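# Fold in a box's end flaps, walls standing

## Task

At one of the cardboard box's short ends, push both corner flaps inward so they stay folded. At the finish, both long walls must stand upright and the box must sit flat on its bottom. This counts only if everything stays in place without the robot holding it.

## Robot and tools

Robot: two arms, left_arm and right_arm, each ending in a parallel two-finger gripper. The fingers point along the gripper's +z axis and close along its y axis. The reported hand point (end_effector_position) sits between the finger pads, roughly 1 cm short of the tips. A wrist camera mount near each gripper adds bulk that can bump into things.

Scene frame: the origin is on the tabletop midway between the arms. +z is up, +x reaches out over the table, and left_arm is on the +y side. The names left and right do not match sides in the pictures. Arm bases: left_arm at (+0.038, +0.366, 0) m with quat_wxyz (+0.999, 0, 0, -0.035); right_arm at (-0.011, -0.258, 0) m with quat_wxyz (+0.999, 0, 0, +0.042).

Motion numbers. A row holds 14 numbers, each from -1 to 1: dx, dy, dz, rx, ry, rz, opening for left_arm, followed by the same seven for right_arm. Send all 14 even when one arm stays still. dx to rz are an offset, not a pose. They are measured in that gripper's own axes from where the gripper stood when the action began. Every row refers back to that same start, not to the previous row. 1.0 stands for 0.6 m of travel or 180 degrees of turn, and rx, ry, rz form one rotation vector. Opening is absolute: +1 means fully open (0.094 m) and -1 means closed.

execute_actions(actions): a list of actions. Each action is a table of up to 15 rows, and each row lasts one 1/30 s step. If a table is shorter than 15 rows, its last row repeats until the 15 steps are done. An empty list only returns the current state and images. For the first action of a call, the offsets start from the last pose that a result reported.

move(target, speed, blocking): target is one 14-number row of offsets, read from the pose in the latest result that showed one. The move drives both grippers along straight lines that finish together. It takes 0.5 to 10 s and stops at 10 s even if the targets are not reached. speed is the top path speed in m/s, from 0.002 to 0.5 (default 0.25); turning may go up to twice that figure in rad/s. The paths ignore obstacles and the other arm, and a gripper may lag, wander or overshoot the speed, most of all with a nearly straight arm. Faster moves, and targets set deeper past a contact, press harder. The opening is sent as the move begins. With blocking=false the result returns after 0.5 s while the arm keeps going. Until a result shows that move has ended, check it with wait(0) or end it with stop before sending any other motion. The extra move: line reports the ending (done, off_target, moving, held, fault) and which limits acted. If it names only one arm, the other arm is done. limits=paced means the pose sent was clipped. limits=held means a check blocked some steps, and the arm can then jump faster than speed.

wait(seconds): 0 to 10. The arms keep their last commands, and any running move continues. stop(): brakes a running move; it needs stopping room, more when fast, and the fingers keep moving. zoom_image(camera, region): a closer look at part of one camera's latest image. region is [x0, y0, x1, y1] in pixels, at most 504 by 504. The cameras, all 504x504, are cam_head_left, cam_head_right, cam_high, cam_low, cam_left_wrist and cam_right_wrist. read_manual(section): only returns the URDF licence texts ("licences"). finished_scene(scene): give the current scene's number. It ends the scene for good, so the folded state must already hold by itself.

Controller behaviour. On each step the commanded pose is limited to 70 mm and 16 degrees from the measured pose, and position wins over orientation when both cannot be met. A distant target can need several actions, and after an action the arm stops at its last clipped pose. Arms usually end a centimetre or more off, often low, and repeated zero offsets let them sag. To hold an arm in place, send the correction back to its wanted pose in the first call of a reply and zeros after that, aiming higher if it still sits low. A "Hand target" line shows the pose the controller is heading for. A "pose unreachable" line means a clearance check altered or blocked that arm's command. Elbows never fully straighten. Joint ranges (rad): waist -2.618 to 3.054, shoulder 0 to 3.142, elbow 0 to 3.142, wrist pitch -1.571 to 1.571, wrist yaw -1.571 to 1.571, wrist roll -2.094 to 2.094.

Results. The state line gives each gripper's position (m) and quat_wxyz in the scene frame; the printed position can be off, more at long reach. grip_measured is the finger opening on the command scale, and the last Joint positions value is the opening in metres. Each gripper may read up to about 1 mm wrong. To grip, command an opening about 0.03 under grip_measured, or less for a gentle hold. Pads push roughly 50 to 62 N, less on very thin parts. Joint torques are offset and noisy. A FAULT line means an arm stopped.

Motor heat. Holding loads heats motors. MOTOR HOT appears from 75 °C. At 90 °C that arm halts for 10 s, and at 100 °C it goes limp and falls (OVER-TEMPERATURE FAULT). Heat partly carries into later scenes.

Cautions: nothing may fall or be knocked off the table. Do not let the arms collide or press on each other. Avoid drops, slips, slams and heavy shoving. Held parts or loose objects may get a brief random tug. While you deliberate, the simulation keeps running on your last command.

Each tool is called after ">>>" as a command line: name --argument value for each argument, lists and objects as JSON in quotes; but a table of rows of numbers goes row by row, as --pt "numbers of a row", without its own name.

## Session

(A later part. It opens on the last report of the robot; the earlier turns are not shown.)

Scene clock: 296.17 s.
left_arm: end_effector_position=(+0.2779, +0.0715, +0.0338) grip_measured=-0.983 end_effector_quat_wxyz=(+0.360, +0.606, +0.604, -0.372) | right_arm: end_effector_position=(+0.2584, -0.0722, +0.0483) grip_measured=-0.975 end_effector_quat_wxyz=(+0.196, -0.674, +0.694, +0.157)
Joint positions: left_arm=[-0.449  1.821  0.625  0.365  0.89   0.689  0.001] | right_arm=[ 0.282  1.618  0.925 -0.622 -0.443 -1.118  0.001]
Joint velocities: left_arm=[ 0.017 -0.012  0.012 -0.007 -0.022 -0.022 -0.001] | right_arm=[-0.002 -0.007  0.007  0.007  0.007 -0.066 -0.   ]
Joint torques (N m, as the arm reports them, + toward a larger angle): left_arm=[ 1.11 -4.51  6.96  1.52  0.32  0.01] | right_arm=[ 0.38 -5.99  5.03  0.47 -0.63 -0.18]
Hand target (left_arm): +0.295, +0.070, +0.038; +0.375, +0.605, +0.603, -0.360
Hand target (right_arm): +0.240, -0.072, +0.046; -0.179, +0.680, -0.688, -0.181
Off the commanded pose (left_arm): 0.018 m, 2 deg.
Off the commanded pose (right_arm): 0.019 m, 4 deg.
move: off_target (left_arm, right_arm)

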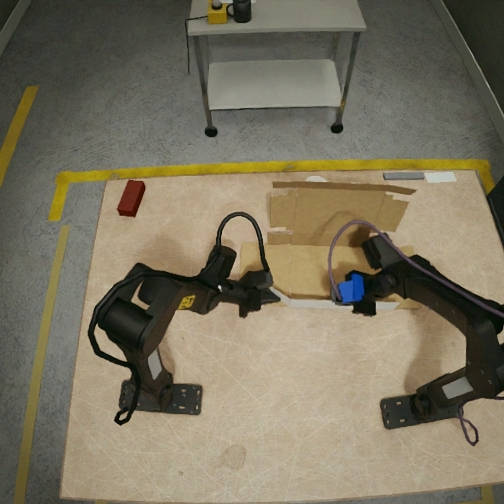

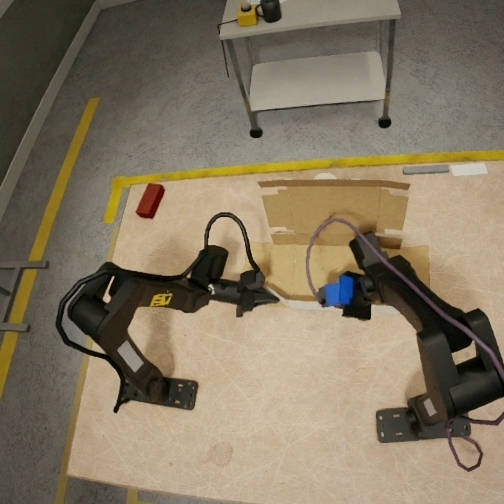

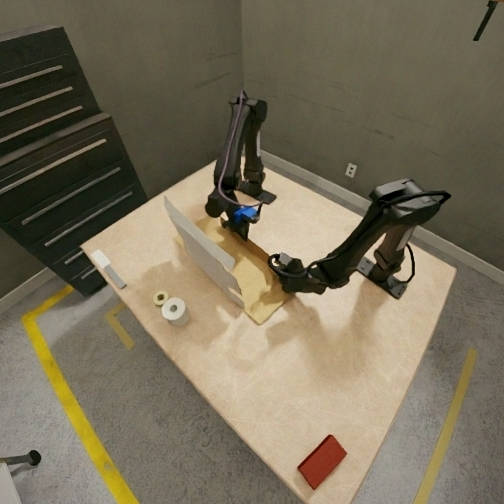

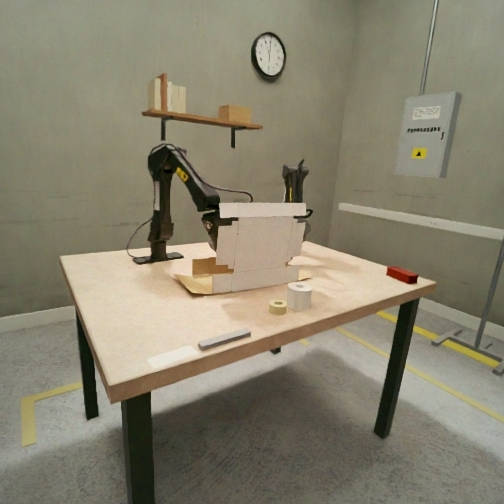

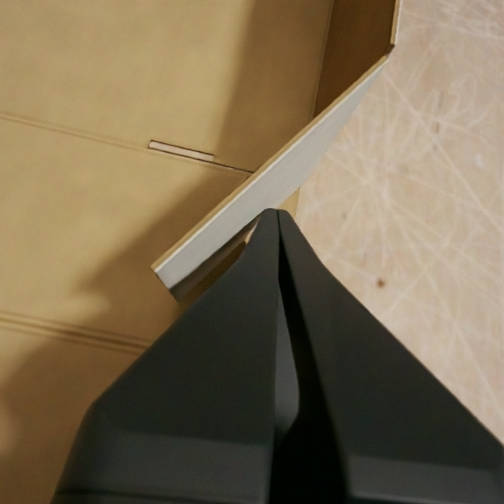

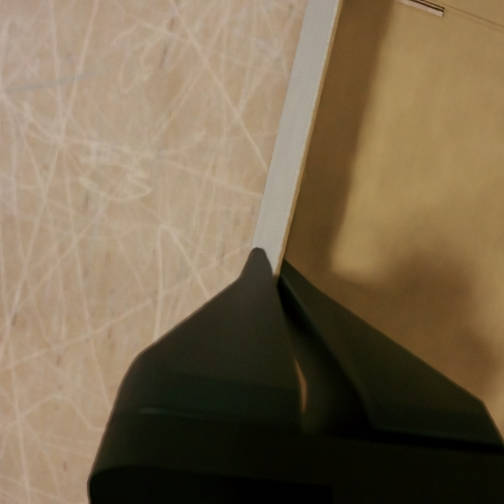

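>>> execute_actions --actions '[[[0,0.015,-0.004,0,0,0,-1, 0.004,0.0178,0.007,-0.0128,0,0.0071,-1],[0,0.015,-0.008,0,0,0,-1, 0.008,0.0178,0.014,-0.0128,0,0.0071,-1],[0.0005,0.015,-0.012,0,0,0,-1, 0.0123,0.0178,0.0208,-0.0128,0,0.0071,-1],[0.0005,0.017,-0.016,0,0,0,-1, 0.0123,0.0178,0.0208,-0.0128,0,0.0071,-1],[0.001,0.02,-0.02,0,0,0,-1, 0.0123,0.0178,0.0208,-0.0128,0,0.0071,-1],[0.001,0.023,-0.023,0,0,0,-1, 0.0123,0.0178,0.0208,-0.0128,0,0.0071,-1],[0.0015,0.026,-0.0255,0,0,0,-1, 0.0123,0.0178,0.0208,-0.0128,0,0.0071,-1],[0.002,0.029,-0.0267,0,0,0,-1, 0.0123,0.0178,0.0208,-0.0128,0,0.0071,-1],[0.002,0.032,-0.0267,0,0,0,-1, 0.0123,0.0178,0.0208,-0.0128,0,0.0071,-1],[0.002,0.035,-0.0267,0,0,0,-1, 0.0123,0.0178,0.0208,-0.0128,0,0.0071,-1],[0.002,0.038,-0.0267,0,0,0,-1, 0.0123,0.0178,0.0208,-0.0128,0,0.0071,-1],[0.002,0.041,-0.0267,0,0,0,-1, 0.0123,0.0178,0.0208,-0.0128,0,0.0071,-1],[0.002,0.0445,-0.0267,0,0,0,-1, 0.0123,0.0178,0.0208,-0.0128,0,0.0071,-1]]]'

>>> wait --seconds 0.5

Scene clock: 341.57 s.
left_arm: end_effector_position=(+0.2965, +0.0878, +0.0375) grip_measured=-0.983 end_effector_quat_wxyz=(+0.360, +0.603, +0.609, -0.368) | right_arm: end_effector_position=(+0.2637, -0.0704, +0.0481) grip_measured=-0.975 end_effector_quat_wxyz=(+0.207, -0.669, +0.698, +0.153)
Joint positions: left_arm=[-0.371  1.824  0.682  0.239  0.929  0.777  0.001] | right_arm=[ 0.282  1.619  0.919 -0.587 -0.442 -1.099  0.001]
Joint velocities: left_arm=[ 0.037  0.051  0.134 -0.212  0.066  0.168 -0.   ] | right_arm=[-0.007  0.007  0.002  0.125  0.022  0.095 -0.   ]
Joint torques (N m, as the arm reports them, + toward a larger angle): left_arm=[ 0.6  -4.66  6.21  1.37  0.58  0.03] | right_arm=[ 0.16 -3.74  4.47  0.75 -0.56 -0.17]
Hand target (left_arm): +0.305, +0.087, +0.039; +0.361, +0.605, +0.605, -0.371
Hand target (right_arm): +0.248, -0.072, +0.034; -0.181, +0.670, -0.699, -0.173
Off the commanded pose (left_arm): 0.009 m, 1 deg.
Off the commanded pose (right_arm): 0.021 m, 4 deg.

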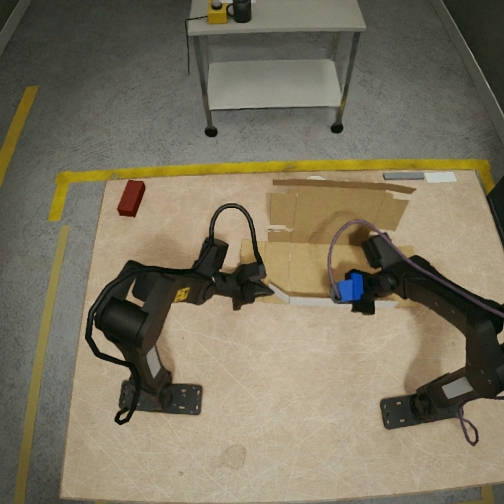

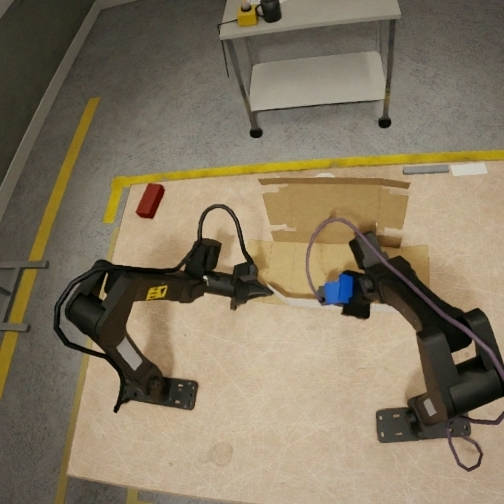

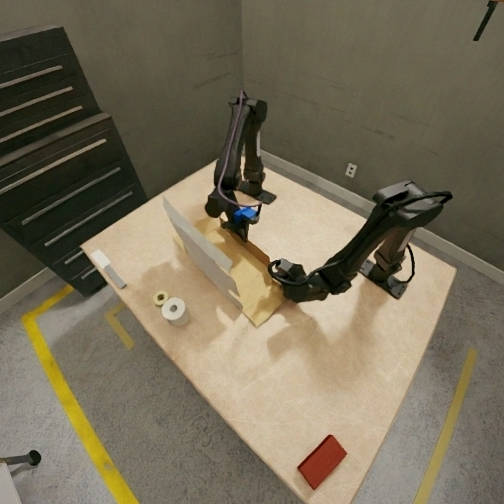

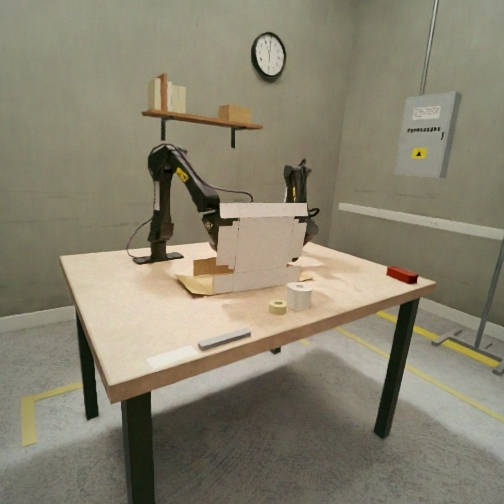

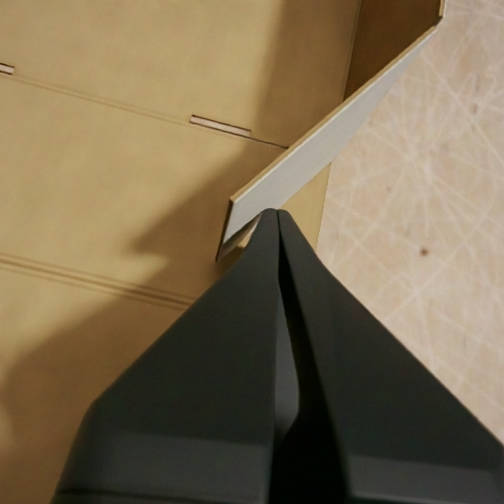

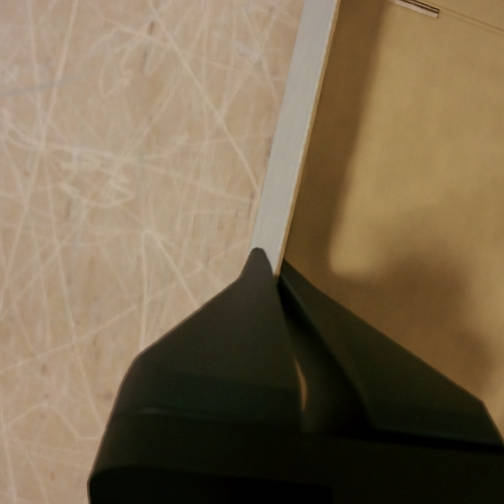

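Scene clock: 342.07 s.
left_arm: end_effector_position=(+0.2967, +0.0878, +0.0373) grip_measured=-0.983 end_effector_quat_wxyz=(+0.359, +0.607, +0.606, -0.369) | right_arm: end_effector_position=(+0.2640, -0.0705, +0.0481) grip_measured=-0.975 end_effector_quat_wxyz=(+0.207, -0.668, +0.698, +0.153)
Joint positions: left_arm=[-0.369  1.827  0.69   0.225  0.934  0.793  0.001] | right_arm=[ 0.282  1.619  0.919 -0.585 -0.441 -1.097  0.001]
Joint velocities: left_arm=[-0.022  0.002 -0.002 -0.007  0.051 -0.037  0.   ] | right_arm=[ 0.002  0.007 -0.002 -0.022  0.007 -0.022 -0.001]
Joint torques (N m, as the arm reports them, + toward a larger angle): left_arm=[ 0.85 -4.6   6.49  1.19  0.62  0.07] | right_arm=[ 0.23 -3.7   4.3   0.8  -0.47 -0.1 ]
Hand target (left_arm): +0.305, +0.087, +0.039; +0.361, +0.605, +0.605, -0.371
Hand target (right_arm): +0.248, -0.072, +0.034; -0.181, +0.670, -0.699, -0.173
Off the commanded pose (left_arm): 0.009 m, 0 deg.
Off the commanded pose (right_arm): 0.022 m, 4 deg.
wait: 0.50 s; at rest by 0.17 s

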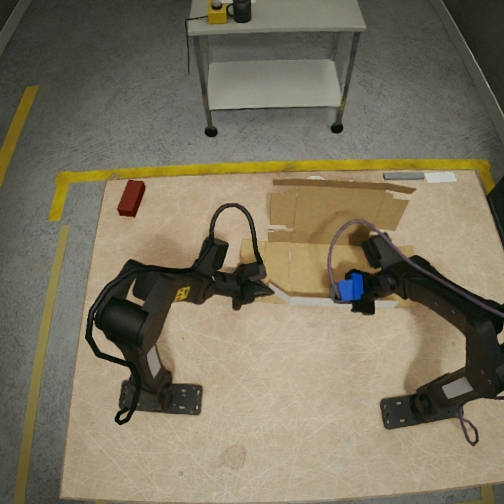

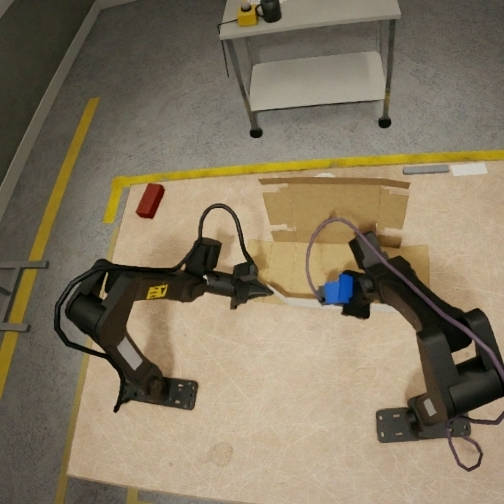

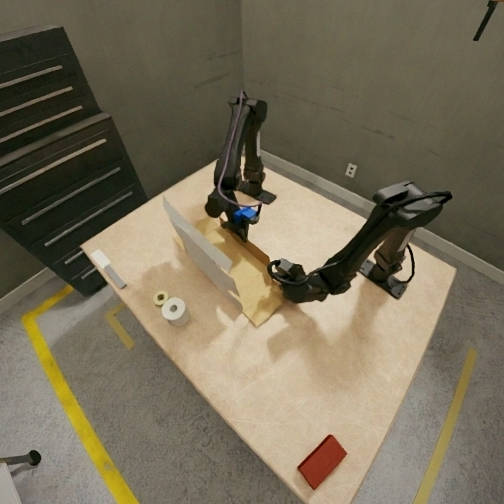

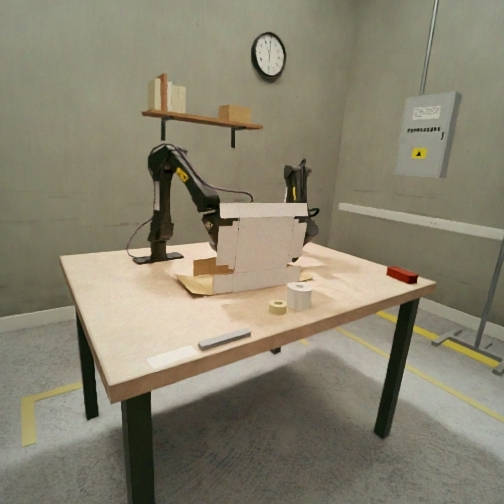

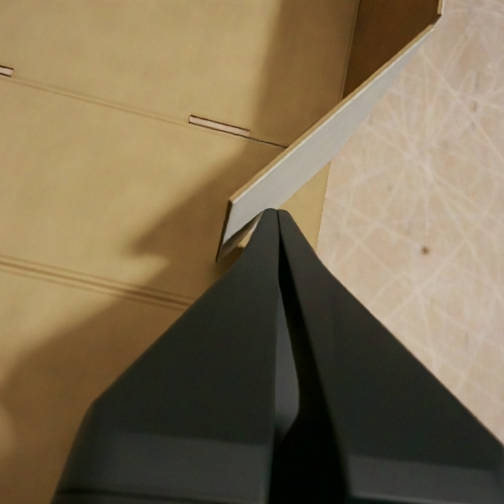

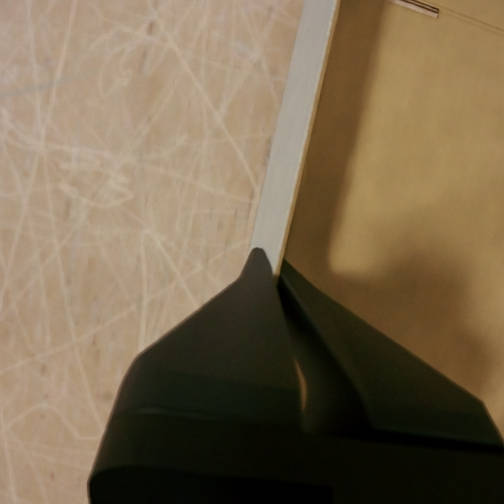

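>>> execute_actions --actions '[[[-0.0044,0.015,0.0025,0,0,0,-1, 0.0170,0.0300,0.0160,-0.0220,0.0045,0.0060,-1],[-0.0058,0.0163,0.005,0,0,0,-1, 0.0180,0.0330,0.0162,-0.0240,0.0055,0.0070,-1],[-0.0072,0.0175,0.0075,0,0,0,-1, 0.0190,0.0360,0.0164,-0.0260,0.0065,0.0080,-1],[-0.0087,0.0188,0.01,0,0,0,-1, 0.0200,0.0390,0.0166,-0.0280,0.0075,0.0090,-1],[-0.0101,0.02,0.0125,0,0,0,-1, 0.0213,0.0417,0.0168,-0.0304,0.0086,0.0101,-1],[-0.0115,0.0213,0.015,0,0,0,-1, 0.0213,0.0417,0.0168,-0.0304,0.0086,0.0101,-1],[-0.0129,0.0225,0.0175,0,0,0,-1, 0.0213,0.0417,0.0168,-0.0304,0.0086,0.0101,-1],[-0.0143,0.0238,0.02,0,0,0,-1, 0.0213,0.0417,0.0168,-0.0304,0.0086,0.0101,-1],[-0.0157,0.025,0.0225,0,0,0,-1, 0.0213,0.0417,0.0168,-0.0304,0.0086,0.0101,-1],[-0.0171,0.0263,0.025,0,0,0,-1, 0.0213,0.0417,0.0168,-0.0304,0.0086,0.0101,-1],[-0.0185,0.0275,0.0275,0,0,0,-1, 0.0213,0.0417,0.0168,-0.0304,0.0086,0.0101,-1],[-0.02,0.0288,0.03,0,0,0,-1, 0.0213,0.0417,0.0168,-0.0304,0.0086,0.0101,-1],[-0.0214,0.03,0.0325,0,0,0,-1, 0.0213,0.0417,0.0168,-0.0304,0.0086,0.0101,-1],[-0.0228,0.0313,0.035,0,0,0,-1, 0.0213,0.0417,0.0168,-0.0304,0.0086,0.0101,-1],[-0.0242,0.0325,0.0375,0,0,0,-1, 0.0213,0.0417,0.0168,-0.0304,0.0086,0.0101,-1]]]'

>>> wait --seconds 0.5

Scene clock: 401.13 s.
left_arm: end_effector_position=(+0.3063, +0.0736, +0.0354) grip_measured=-0.983 end_effector_quat_wxyz=(+0.351, +0.605, +0.610, -0.372) | right_arm: end_effector_position=(+0.2640, -0.0706, +0.0481) grip_measured=-0.975 end_effector_quat_wxyz=(+0.206, -0.667, +0.700, +0.153)
Joint positions: left_arm=[-0.398  1.878  0.756  0.221  0.917  0.754  0.001] | right_arm=[ 0.282  1.619  0.919 -0.586 -0.44  -1.093  0.001]
Joint velocities: left_arm=[-0.095  0.115  0.144  0.022 -0.037 -0.066 -0.   ] | right_arm=[-0.002 -0.002 -0.027  0.007 -0.007 -0.007 -0.   ]
Joint torques (N m, as the arm reports them, + toward a larger angle): left_arm=[-0.99 -4.96  6.71  1.54  0.48 -0.04] | right_arm=[ 0.5  -3.75  4.48  0.39 -0.46 -0.11]
Hand target (left_arm): +0.315, +0.062, +0.039; +0.359, +0.607, +0.605, -0.369
Hand target (right_arm): +0.240, -0.075, +0.033; -0.164, +0.668, -0.704, -0.180
Off the commanded pose (left_arm): 0.016 m, 1 deg.
Off the commanded pose (right_arm): 0.030 m, 6 deg.

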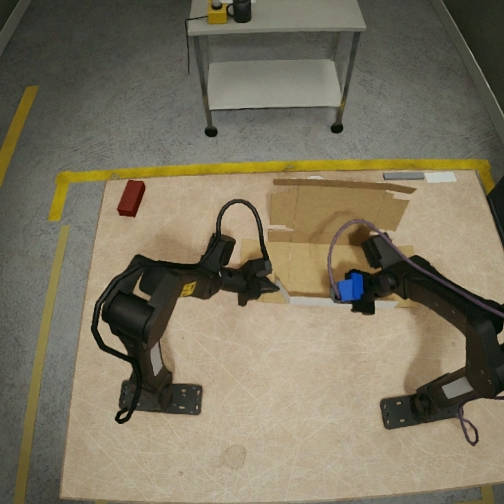

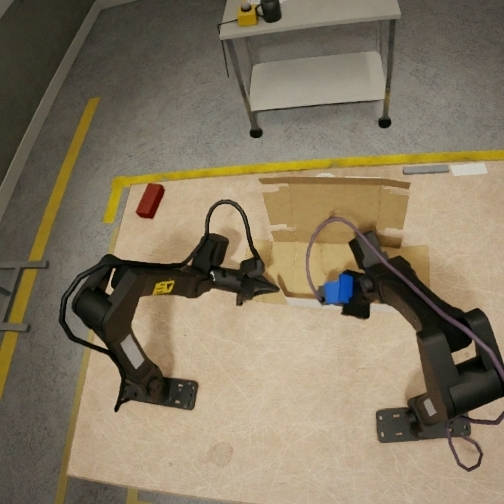

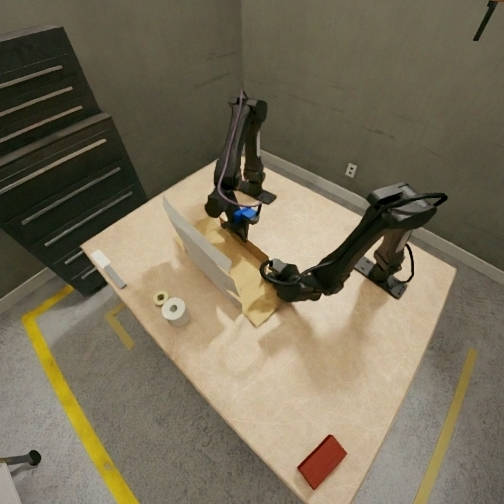

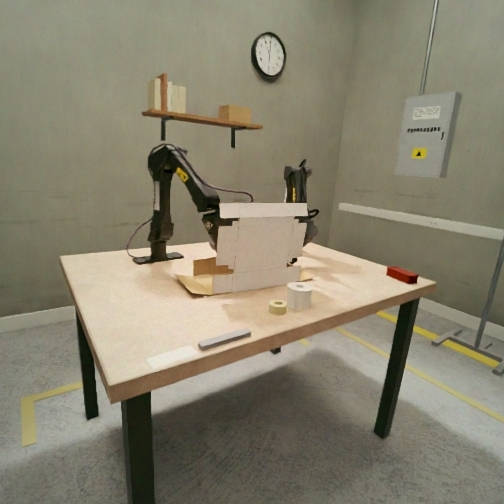

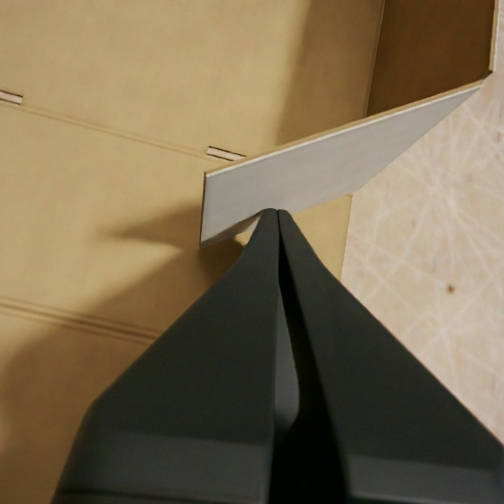

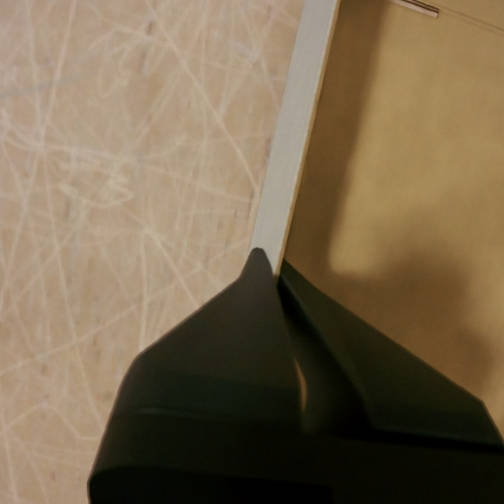

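Scene clock: 401.63 s.
left_arm: end_effector_position=(+0.3075, +0.0707, +0.0349) grip_measured=-0.983 end_effector_quat_wxyz=(+0.348, +0.602, +0.614, -0.373) | right_arm: end_effector_position=(+0.2640, -0.0706, +0.0481) grip_measured=-0.975 end_effector_quat_wxyz=(+0.206, -0.667, +0.700, +0.153)
Joint positions: left_arm=[-0.406  1.885  0.765  0.222  0.911  0.736  0.001] | right_arm=[ 0.282  1.619  0.919 -0.586 -0.44  -1.093  0.001]
Joint velocities: left_arm=[ 0.002 -0.002  0.022 -0.037  0.022 -0.081  0.002] | right_arm=[ 0.007 -0.002 -0.007 -0.037  0.066 -0.125 -0.001]
Joint torques (N m, as the arm reports them, + toward a larger angle): left_arm=[-1.02 -5.1   6.63  1.57  0.42 -0.01] | right_arm=[ 0.47 -3.7   4.51  0.39 -0.47 -0.11]
Hand target (left_arm): +0.315, +0.062, +0.039; +0.359, +0.607, +0.606, -0.369
Hand target (right_arm): +0.240, -0.075, +0.033; -0.164, +0.668, -0.704, -0.180
Off the commanded pose (left_arm): 0.014 m, 2 deg.
Off the commanded pose (right_arm): 0.030 m, 6 deg.
wait: 0.50 s; at rest by 0.23 s

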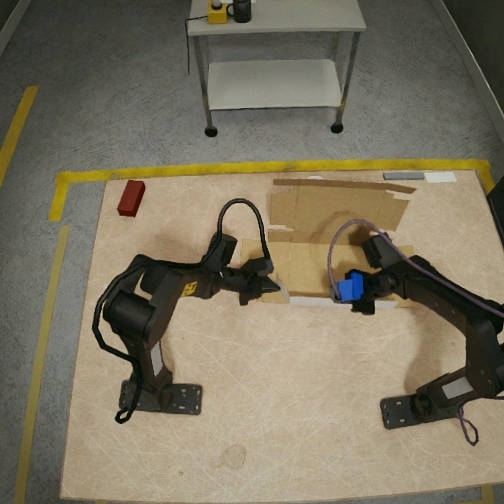

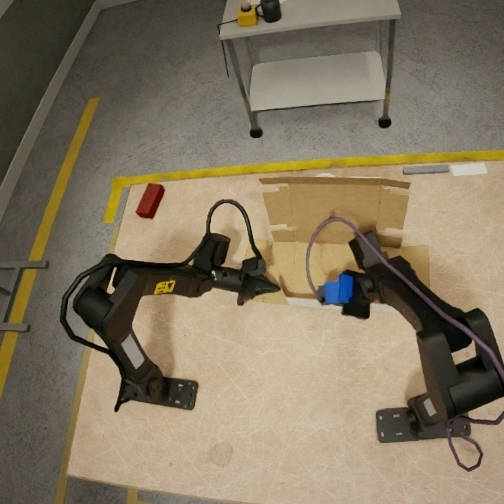

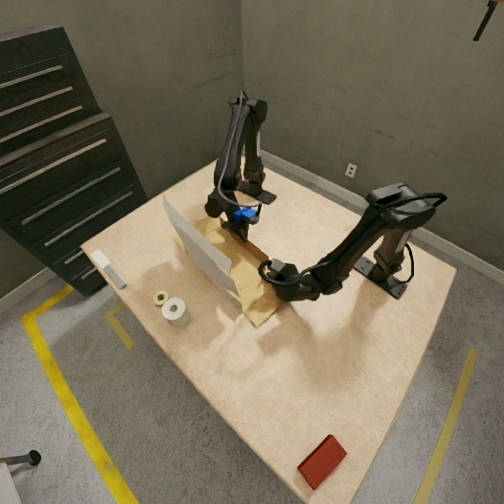

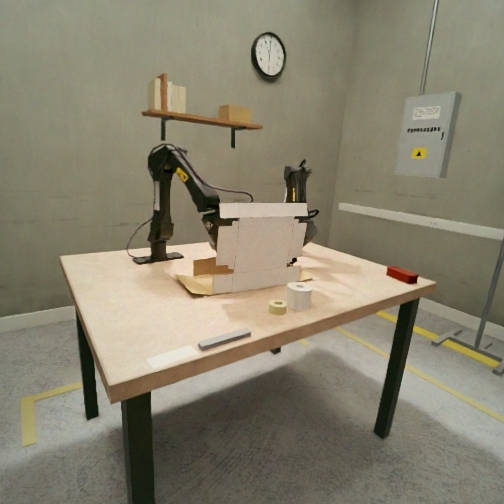

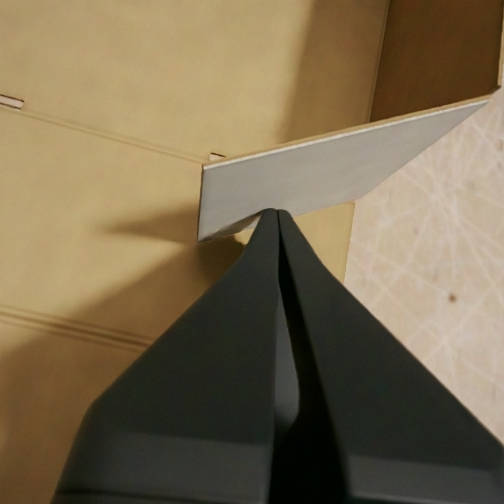

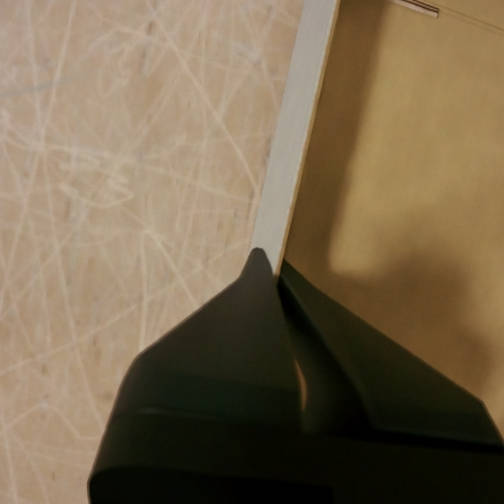

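>>> zoom_image --camera "cam_head_left" --region '[220, 230, 360, 330]'

>>> zoom_image --camera "cam_high" --region '[200, 200, 340, 340]'

Region (220, 230, 360, 330) of cam_head_left's 504x504 image, scaled by 3.600, with more detail than that image has; it fills the top 360 rows of this view, and the rest is white.

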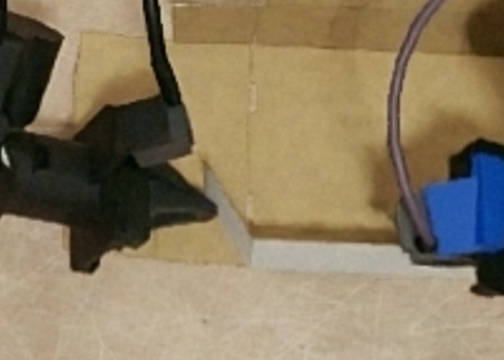

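Region (200, 200, 340, 340) of cam_high's 504x504 image, scaled by 3.600, with more detail than that image has.

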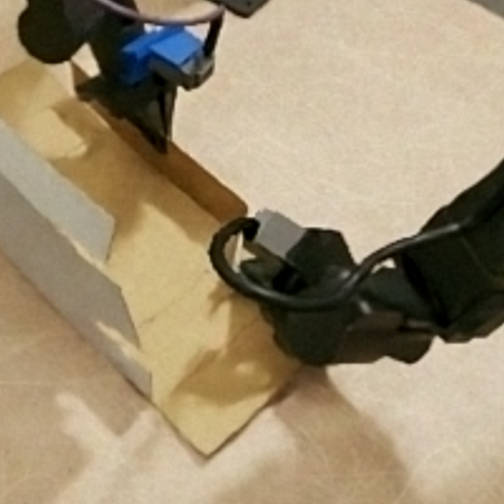

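>>> execute_actions --actions '[[[-0.0147,0.0129,0.0112,0,0,0,-1, 0.0200,0.0390,0.0168,-0.0285,0.0076,0.0090,-1],[-0.0161,0.0135,0.0132,0,0,0,-1, 0.0200,0.0390,0.0168,-0.0285,0.0076,0.0090,-1],[-0.0175,0.0142,0.0153,0,0,0,-1, 0.0195,0.0380,0.0168,-0.0278,0.0072,0.0086,-1],[-0.0189,0.0149,0.0173,0,0,0,-1, 0.0190,0.0370,0.0168,-0.0270,0.0069,0.0082,-1],[-0.0203,0.0156,0.0193,0,0,0,-1, 0.0185,0.0360,0.0168,-0.0263,0.0065,0.0078,-1],[-0.0217,0.0162,0.0213,0,0,0,-1, 0.0180,0.0350,0.0168,-0.0255,0.0061,0.0074,-1],[-0.0231,0.0169,0.0233,0,0,0,-1, 0.0175,0.0340,0.0168,-0.0248,0.0057,0.0070,-1],[-0.0244,0.0176,0.0254,0,0,0,-1, 0.0170,0.0330,0.0168,-0.0240,0.0054,0.0066,-1],[-0.0258,0.0183,0.0274,0,0,0,-1, 0.0165,0.0320,0.0168,-0.0233,0.0050,0.0062,-1],[-0.0272,0.0189,0.0294,0,0,0,-1, 0.0160,0.0310,0.0168,-0.0225,0.0046,0.0058,-1],[-0.0286,0.0196,0.0314,0,0,0,-1, 0.0155,0.0300,0.0168,-0.0218,0.0042,0.0054,-1],[-0.03,0.0203,0.0334,0,0,0,-1, 0.0150,0.0290,0.0168,-0.0210,0.0038,0.0050,-1],[-0.0314,0.021,0.0355,0,0,0,-1, 0.0143,0.0278,0.0168,-0.0202,0.0034,0.0046,-1],[-0.0328,0.0216,0.0375,0,0,0,-1, 0.0143,0.0278,0.0168,-0.0202,0.0034,0.0046,-1],[-0.0342,0.0223,0.0395,0,0,0,-1, 0.0143,0.0278,0.0168,-0.0202,0.0034,0.0046,-1]],[[-0.0175,0.0116,0.0165,0,0,0,-1, 0.0143,0.0278,0.0168,-0.0202,0.0034,0.0046,-1],[-0.0191,0.0117,0.019,0,0,0,-1, 0.0143,0.0278,0.0168,-0.0202,0.0034,0.0046,-1],[-0.0207,0.0118,0.0216,0,0,0,-1, 0.0143,0.0278,0.0168,-0.0202,0.0034,0.0046,-1],[-0.0224,0.012,0.0241,0,0,0,-1, 0.0143,0.0278,0.0168,-0.0202,0.0034,0.0046,-1],[-0.024,0.0121,0.0266,0,0,0,-1, 0.0143,0.0278,0.0168,-0.0202,0.0034,0.0046,-1],[-0.0257,0.0122,0.0291,0,0,0,-1, 0.0143,0.0278,0.0168,-0.0202,0.0034,0.0046,-1],[-0.0273,0.0123,0.0316,0,0,0,-1, 0.0143,0.0278,0.0168,-0.0202,0.0034,0.0046,-1],[-0.029,0.0124,0.0342,0,0,0,-1, 0.0143,0.0278,0.0168,-0.0202,0.0034,0.0046,-1],[-0.0306,0.0125,0.0367,0,0,0,-1, 0.0143,0.0278,0.0168,-0.0202,0.0034,0.0046,-1],[-0.0323,0.0126,0.0392,0,0,0,-1, 0.0143,0.0278,0.0168,-0.0202,0.0034,0.0046,-1],[-0.0339,0.0127,0.0417,0,0,0,-1, 0.0143,0.0278,0.0168,-0.0202,0.0034,0.0046,-1],[-0.0356,0.0129,0.0442,0,0,0,-1, 0.0143,0.0278,0.0168,-0.0202,0.0034,0.0046,-1],[-0.0372,0.013,0.0468,0,0,0,-1, 0.0143,0.0278,0.0168,-0.0202,0.0034,0.0046,-1],[-0.0389,0.0131,0.0493,0,0,0,-1, 0.0143,0.0278,0.0168,-0.0202,0.0034,0.0046,-1],[-0.0405,0.0132,0.0518,0,0,0,-1, 0.0143,0.0278,0.0168,-0.0202,0.0034,0.0046,-1]]]'

>>> wait --seconds 0.5

Scene clock: 455.37 s.
left_arm: end_effector_position=(+0.3183, +0.0294, +0.0361) grip_measured=-0.983 end_effector_quat_wxyz=(+0.333, +0.597, +0.630, -0.369) | right_arm: end_effector_position=(+0.2640, -0.0706, +0.0480) grip_measured=-0.975 end_effector_quat_wxyz=(+0.206, -0.667, +0.700, +0.153)
Joint positions: left_arm=[-0.507  1.955  0.893  0.221  0.825  0.61   0.001] | right_arm=[ 0.282  1.619  0.919 -0.586 -0.44  -1.093  0.001]
Joint velocities: left_arm=[-0.061  0.071  0.09   0.022 -0.183 -0.11  -0.001] | right_arm=[-0.012  0.012 -0.007  0.066  0.066 -0.007  0.001]
Joint torques (N m, as the arm reports them, + toward a larger angle): left_arm=[-1.8  -5.89  7.    1.63  0.78 -0.01] | right_arm=[ 0.33 -3.66  4.48  0.79 -0.48 -0.1 ]
Hand target (left_arm): +0.321, +0.014, +0.041; +0.340, +0.600, +0.620, -0.375
Hand target (right_arm): +0.248, -0.072, +0.035; -0.180, +0.668, -0.701, -0.173
Off the commanded pose (left_arm): 0.017 m, 1 deg.
Off the commanded pose (right_arm): 0.021 m, 4 deg.

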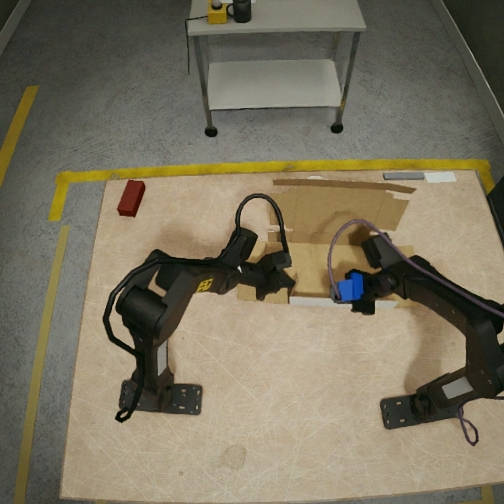

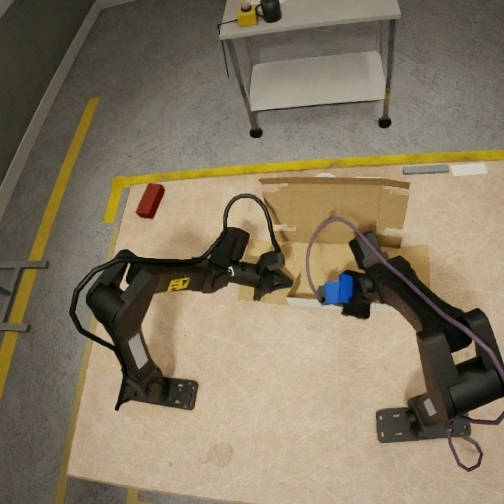

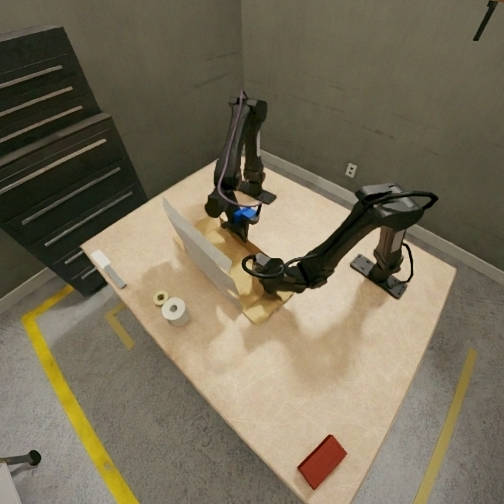

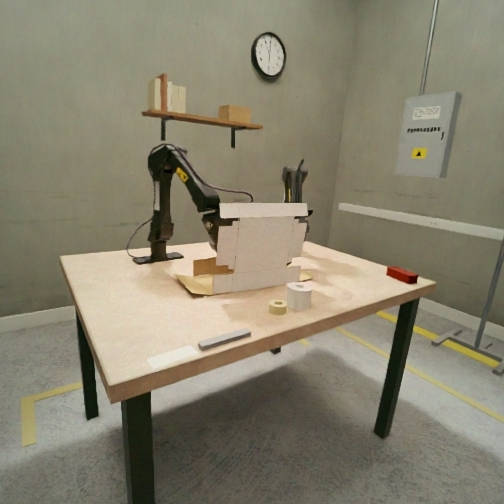

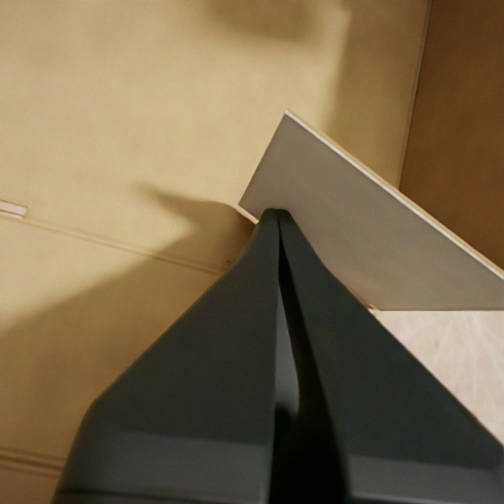

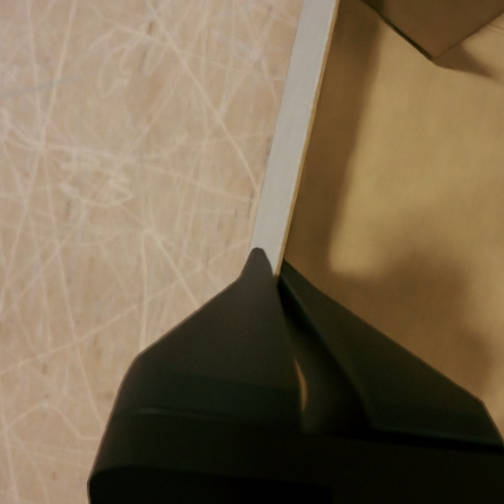

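Scene clock: 455.87 s.
left_arm: end_effector_position=(+0.3215, +0.0278, +0.0353) grip_measured=-0.983 end_effector_quat_wxyz=(+0.333, +0.592, +0.636, -0.365) | right_arm: end_effector_position=(+0.2640, -0.0706, +0.0480) grip_measured=-0.975 end_effector_quat_wxyz=(+0.206, -0.667, +0.700, +0.153)
Joint positions: left_arm=[-0.511  1.96   0.9    0.227  0.808  0.591  0.001] | right_arm=[ 0.282  1.619  0.919 -0.586 -0.44  -1.093  0.001]
Joint velocities: left_arm=[-0.017  0.007  0.007 -0.066 -0.037  0.037 -0.   ] | right_arm=[ 0.007  0.002 -0.017  0.051  0.022  0.066 -0.001]
Joint torques (N m, as the arm reports them, + toward a larger angle): left_arm=[-1.73 -6.07  6.95  1.63  0.67  0.  ] | right_arm=[ 0.42 -3.85  4.5   0.77 -0.47 -0.09]
Hand target (left_arm): +0.321, +0.014, +0.041; +0.340, +0.600, +0.620, -0.375
Hand target (right_arm): +0.248, -0.072, +0.035; -0.180, +0.668, -0.701, -0.173
Off the commanded pose (left_arm): 0.015 m, 2 deg.
Off the commanded pose (right_arm): 0.021 m, 4 deg.
wait: 0.50 s; at rest by 0.23 s

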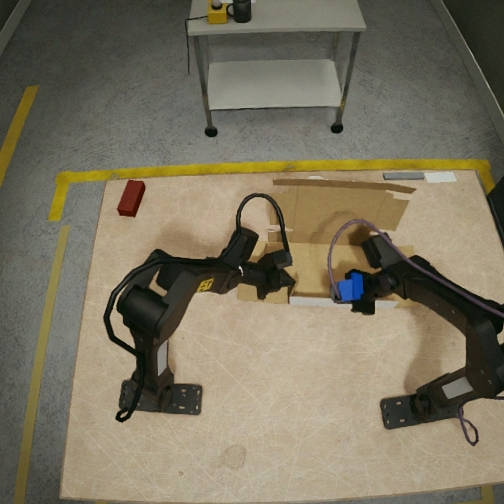

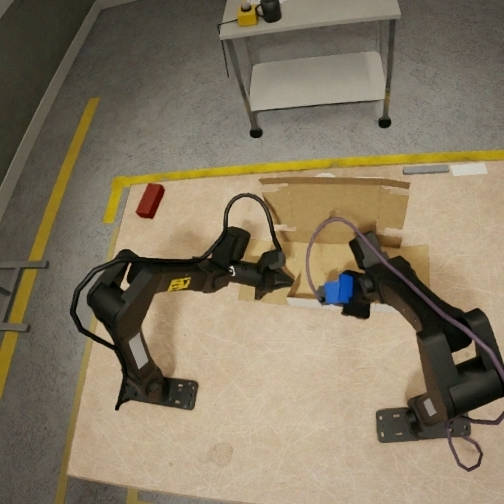

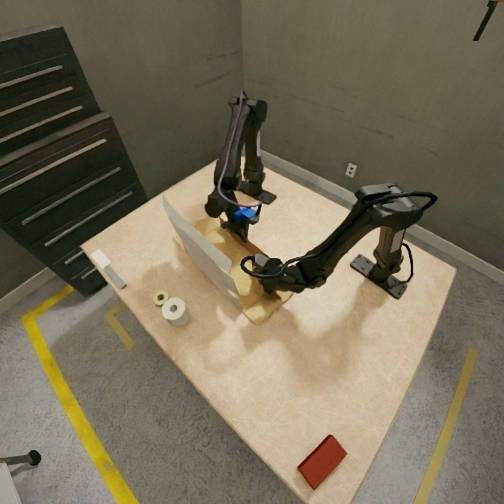

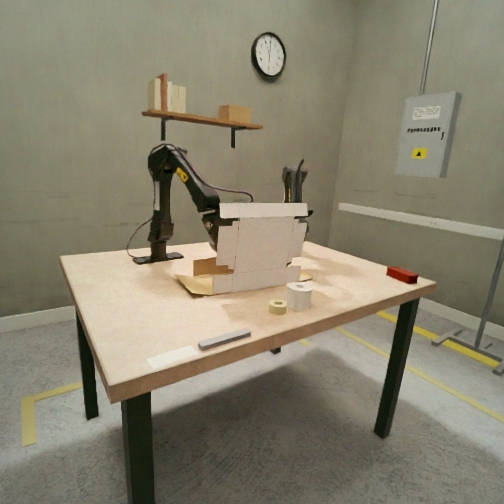

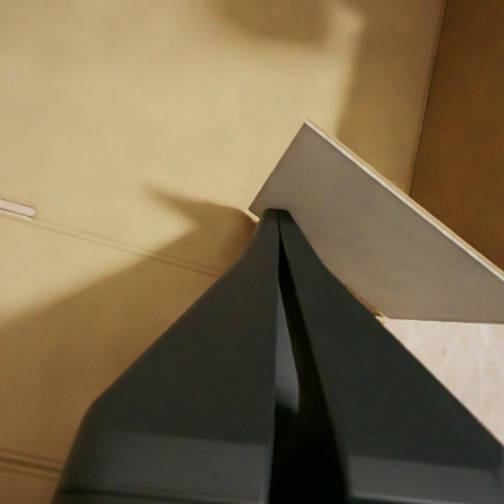

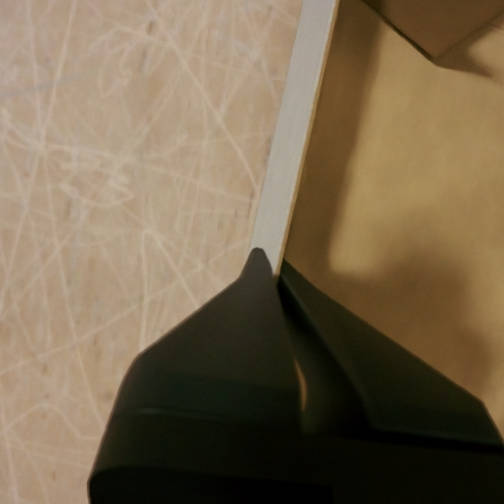

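>>> move --target '[0.0563, 0.1673, -0.1972, -0.0003, -0.0597, 0.0244, -1.0, 0.0143, 0.0278, 0.0168, -0.0202, 0.0034, 0.0046, -1.0]' --speed 0.15

Scene clock: 508.10 s.
left_arm: end_effector_position=(+0.4185, +0.1556, +0.0589) grip_measured=-0.983 end_effector_quat_wxyz=(+0.413, +0.582, +0.583, -0.387) | right_arm: end_effector_position=(+0.2640, -0.0704, +0.0482) grip_measured=-0.975 end_effector_quat_wxyz=(+0.207, -0.667, +0.699, +0.153)
Joint positions: left_arm=[-0.051  2.105  1.189 -0.276  1.175  1.195  0.001] | right_arm=[ 0.282  1.619  0.919 -0.585 -0.441 -1.095  0.001]
Joint velocities: left_arm=[ 0.002 -0.002  0.012 -0.022 -0.007  0.022 -0.001] | right_arm=[ 0.007 -0.022  0.017 -0.051  0.007 -0.037 -0.001]
Joint torques (N m, as the arm reports them, + toward a larger angle): left_arm=[ 0.19 -7.13  6.49  0.75  0.92  0.13] | right_arm=[ 0.41 -3.83  4.46  0.78 -0.46 -0.07]
Hand target (left_arm): +0.420, +0.154, +0.059; +0.410, +0.579, +0.581, -0.399
Hand target (right_arm): +0.248, -0.072, +0.035; -0.180, +0.668, -0.701, -0.173
Off the commanded pose (left_arm): 0.006 m, 2 deg.
Off the commanded pose (right_arm): 0.021 m, 4 deg.
move: off_target (right_arm)

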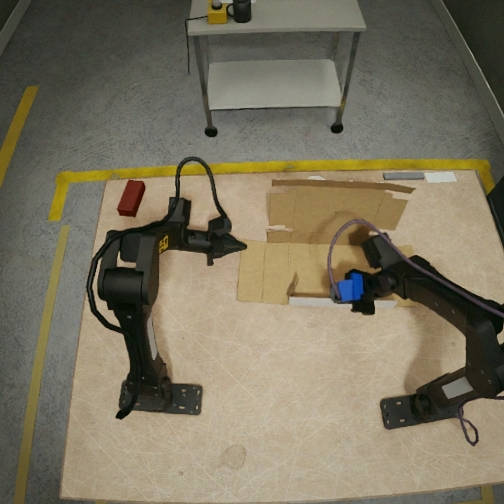

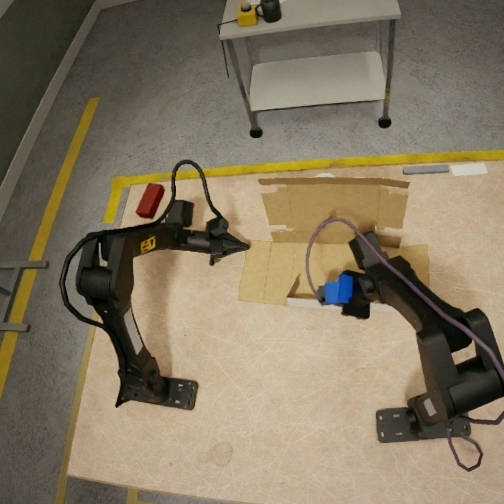

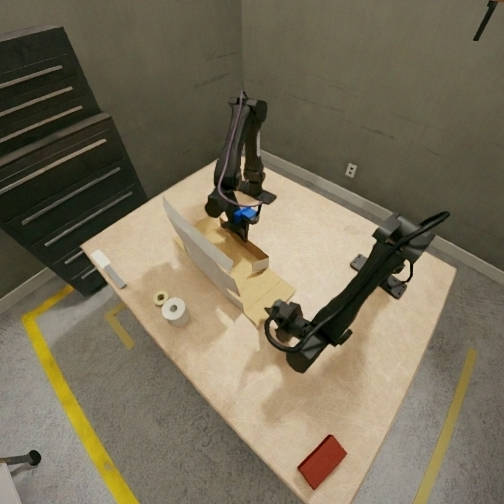

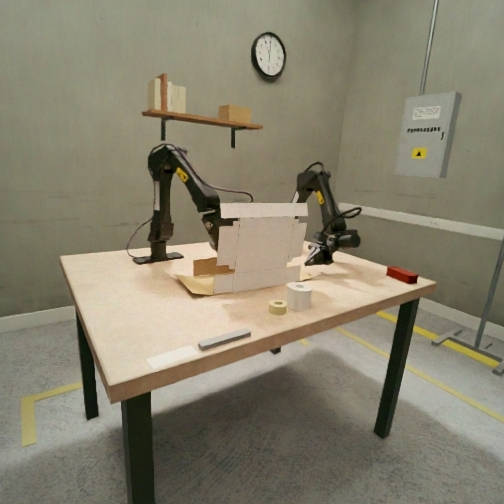

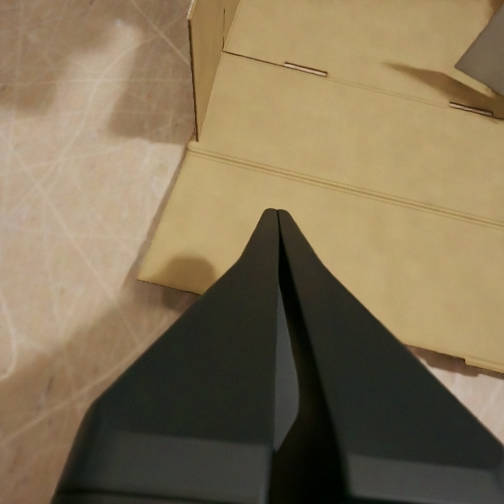

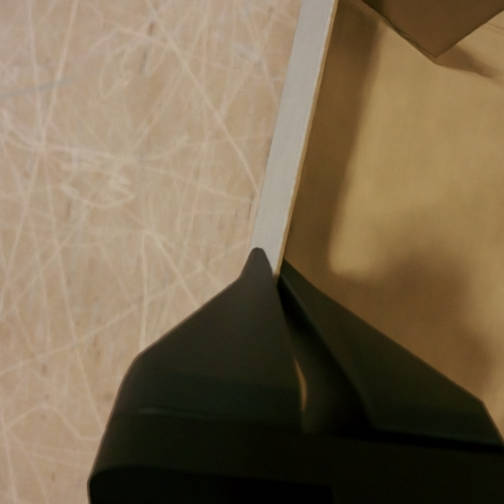

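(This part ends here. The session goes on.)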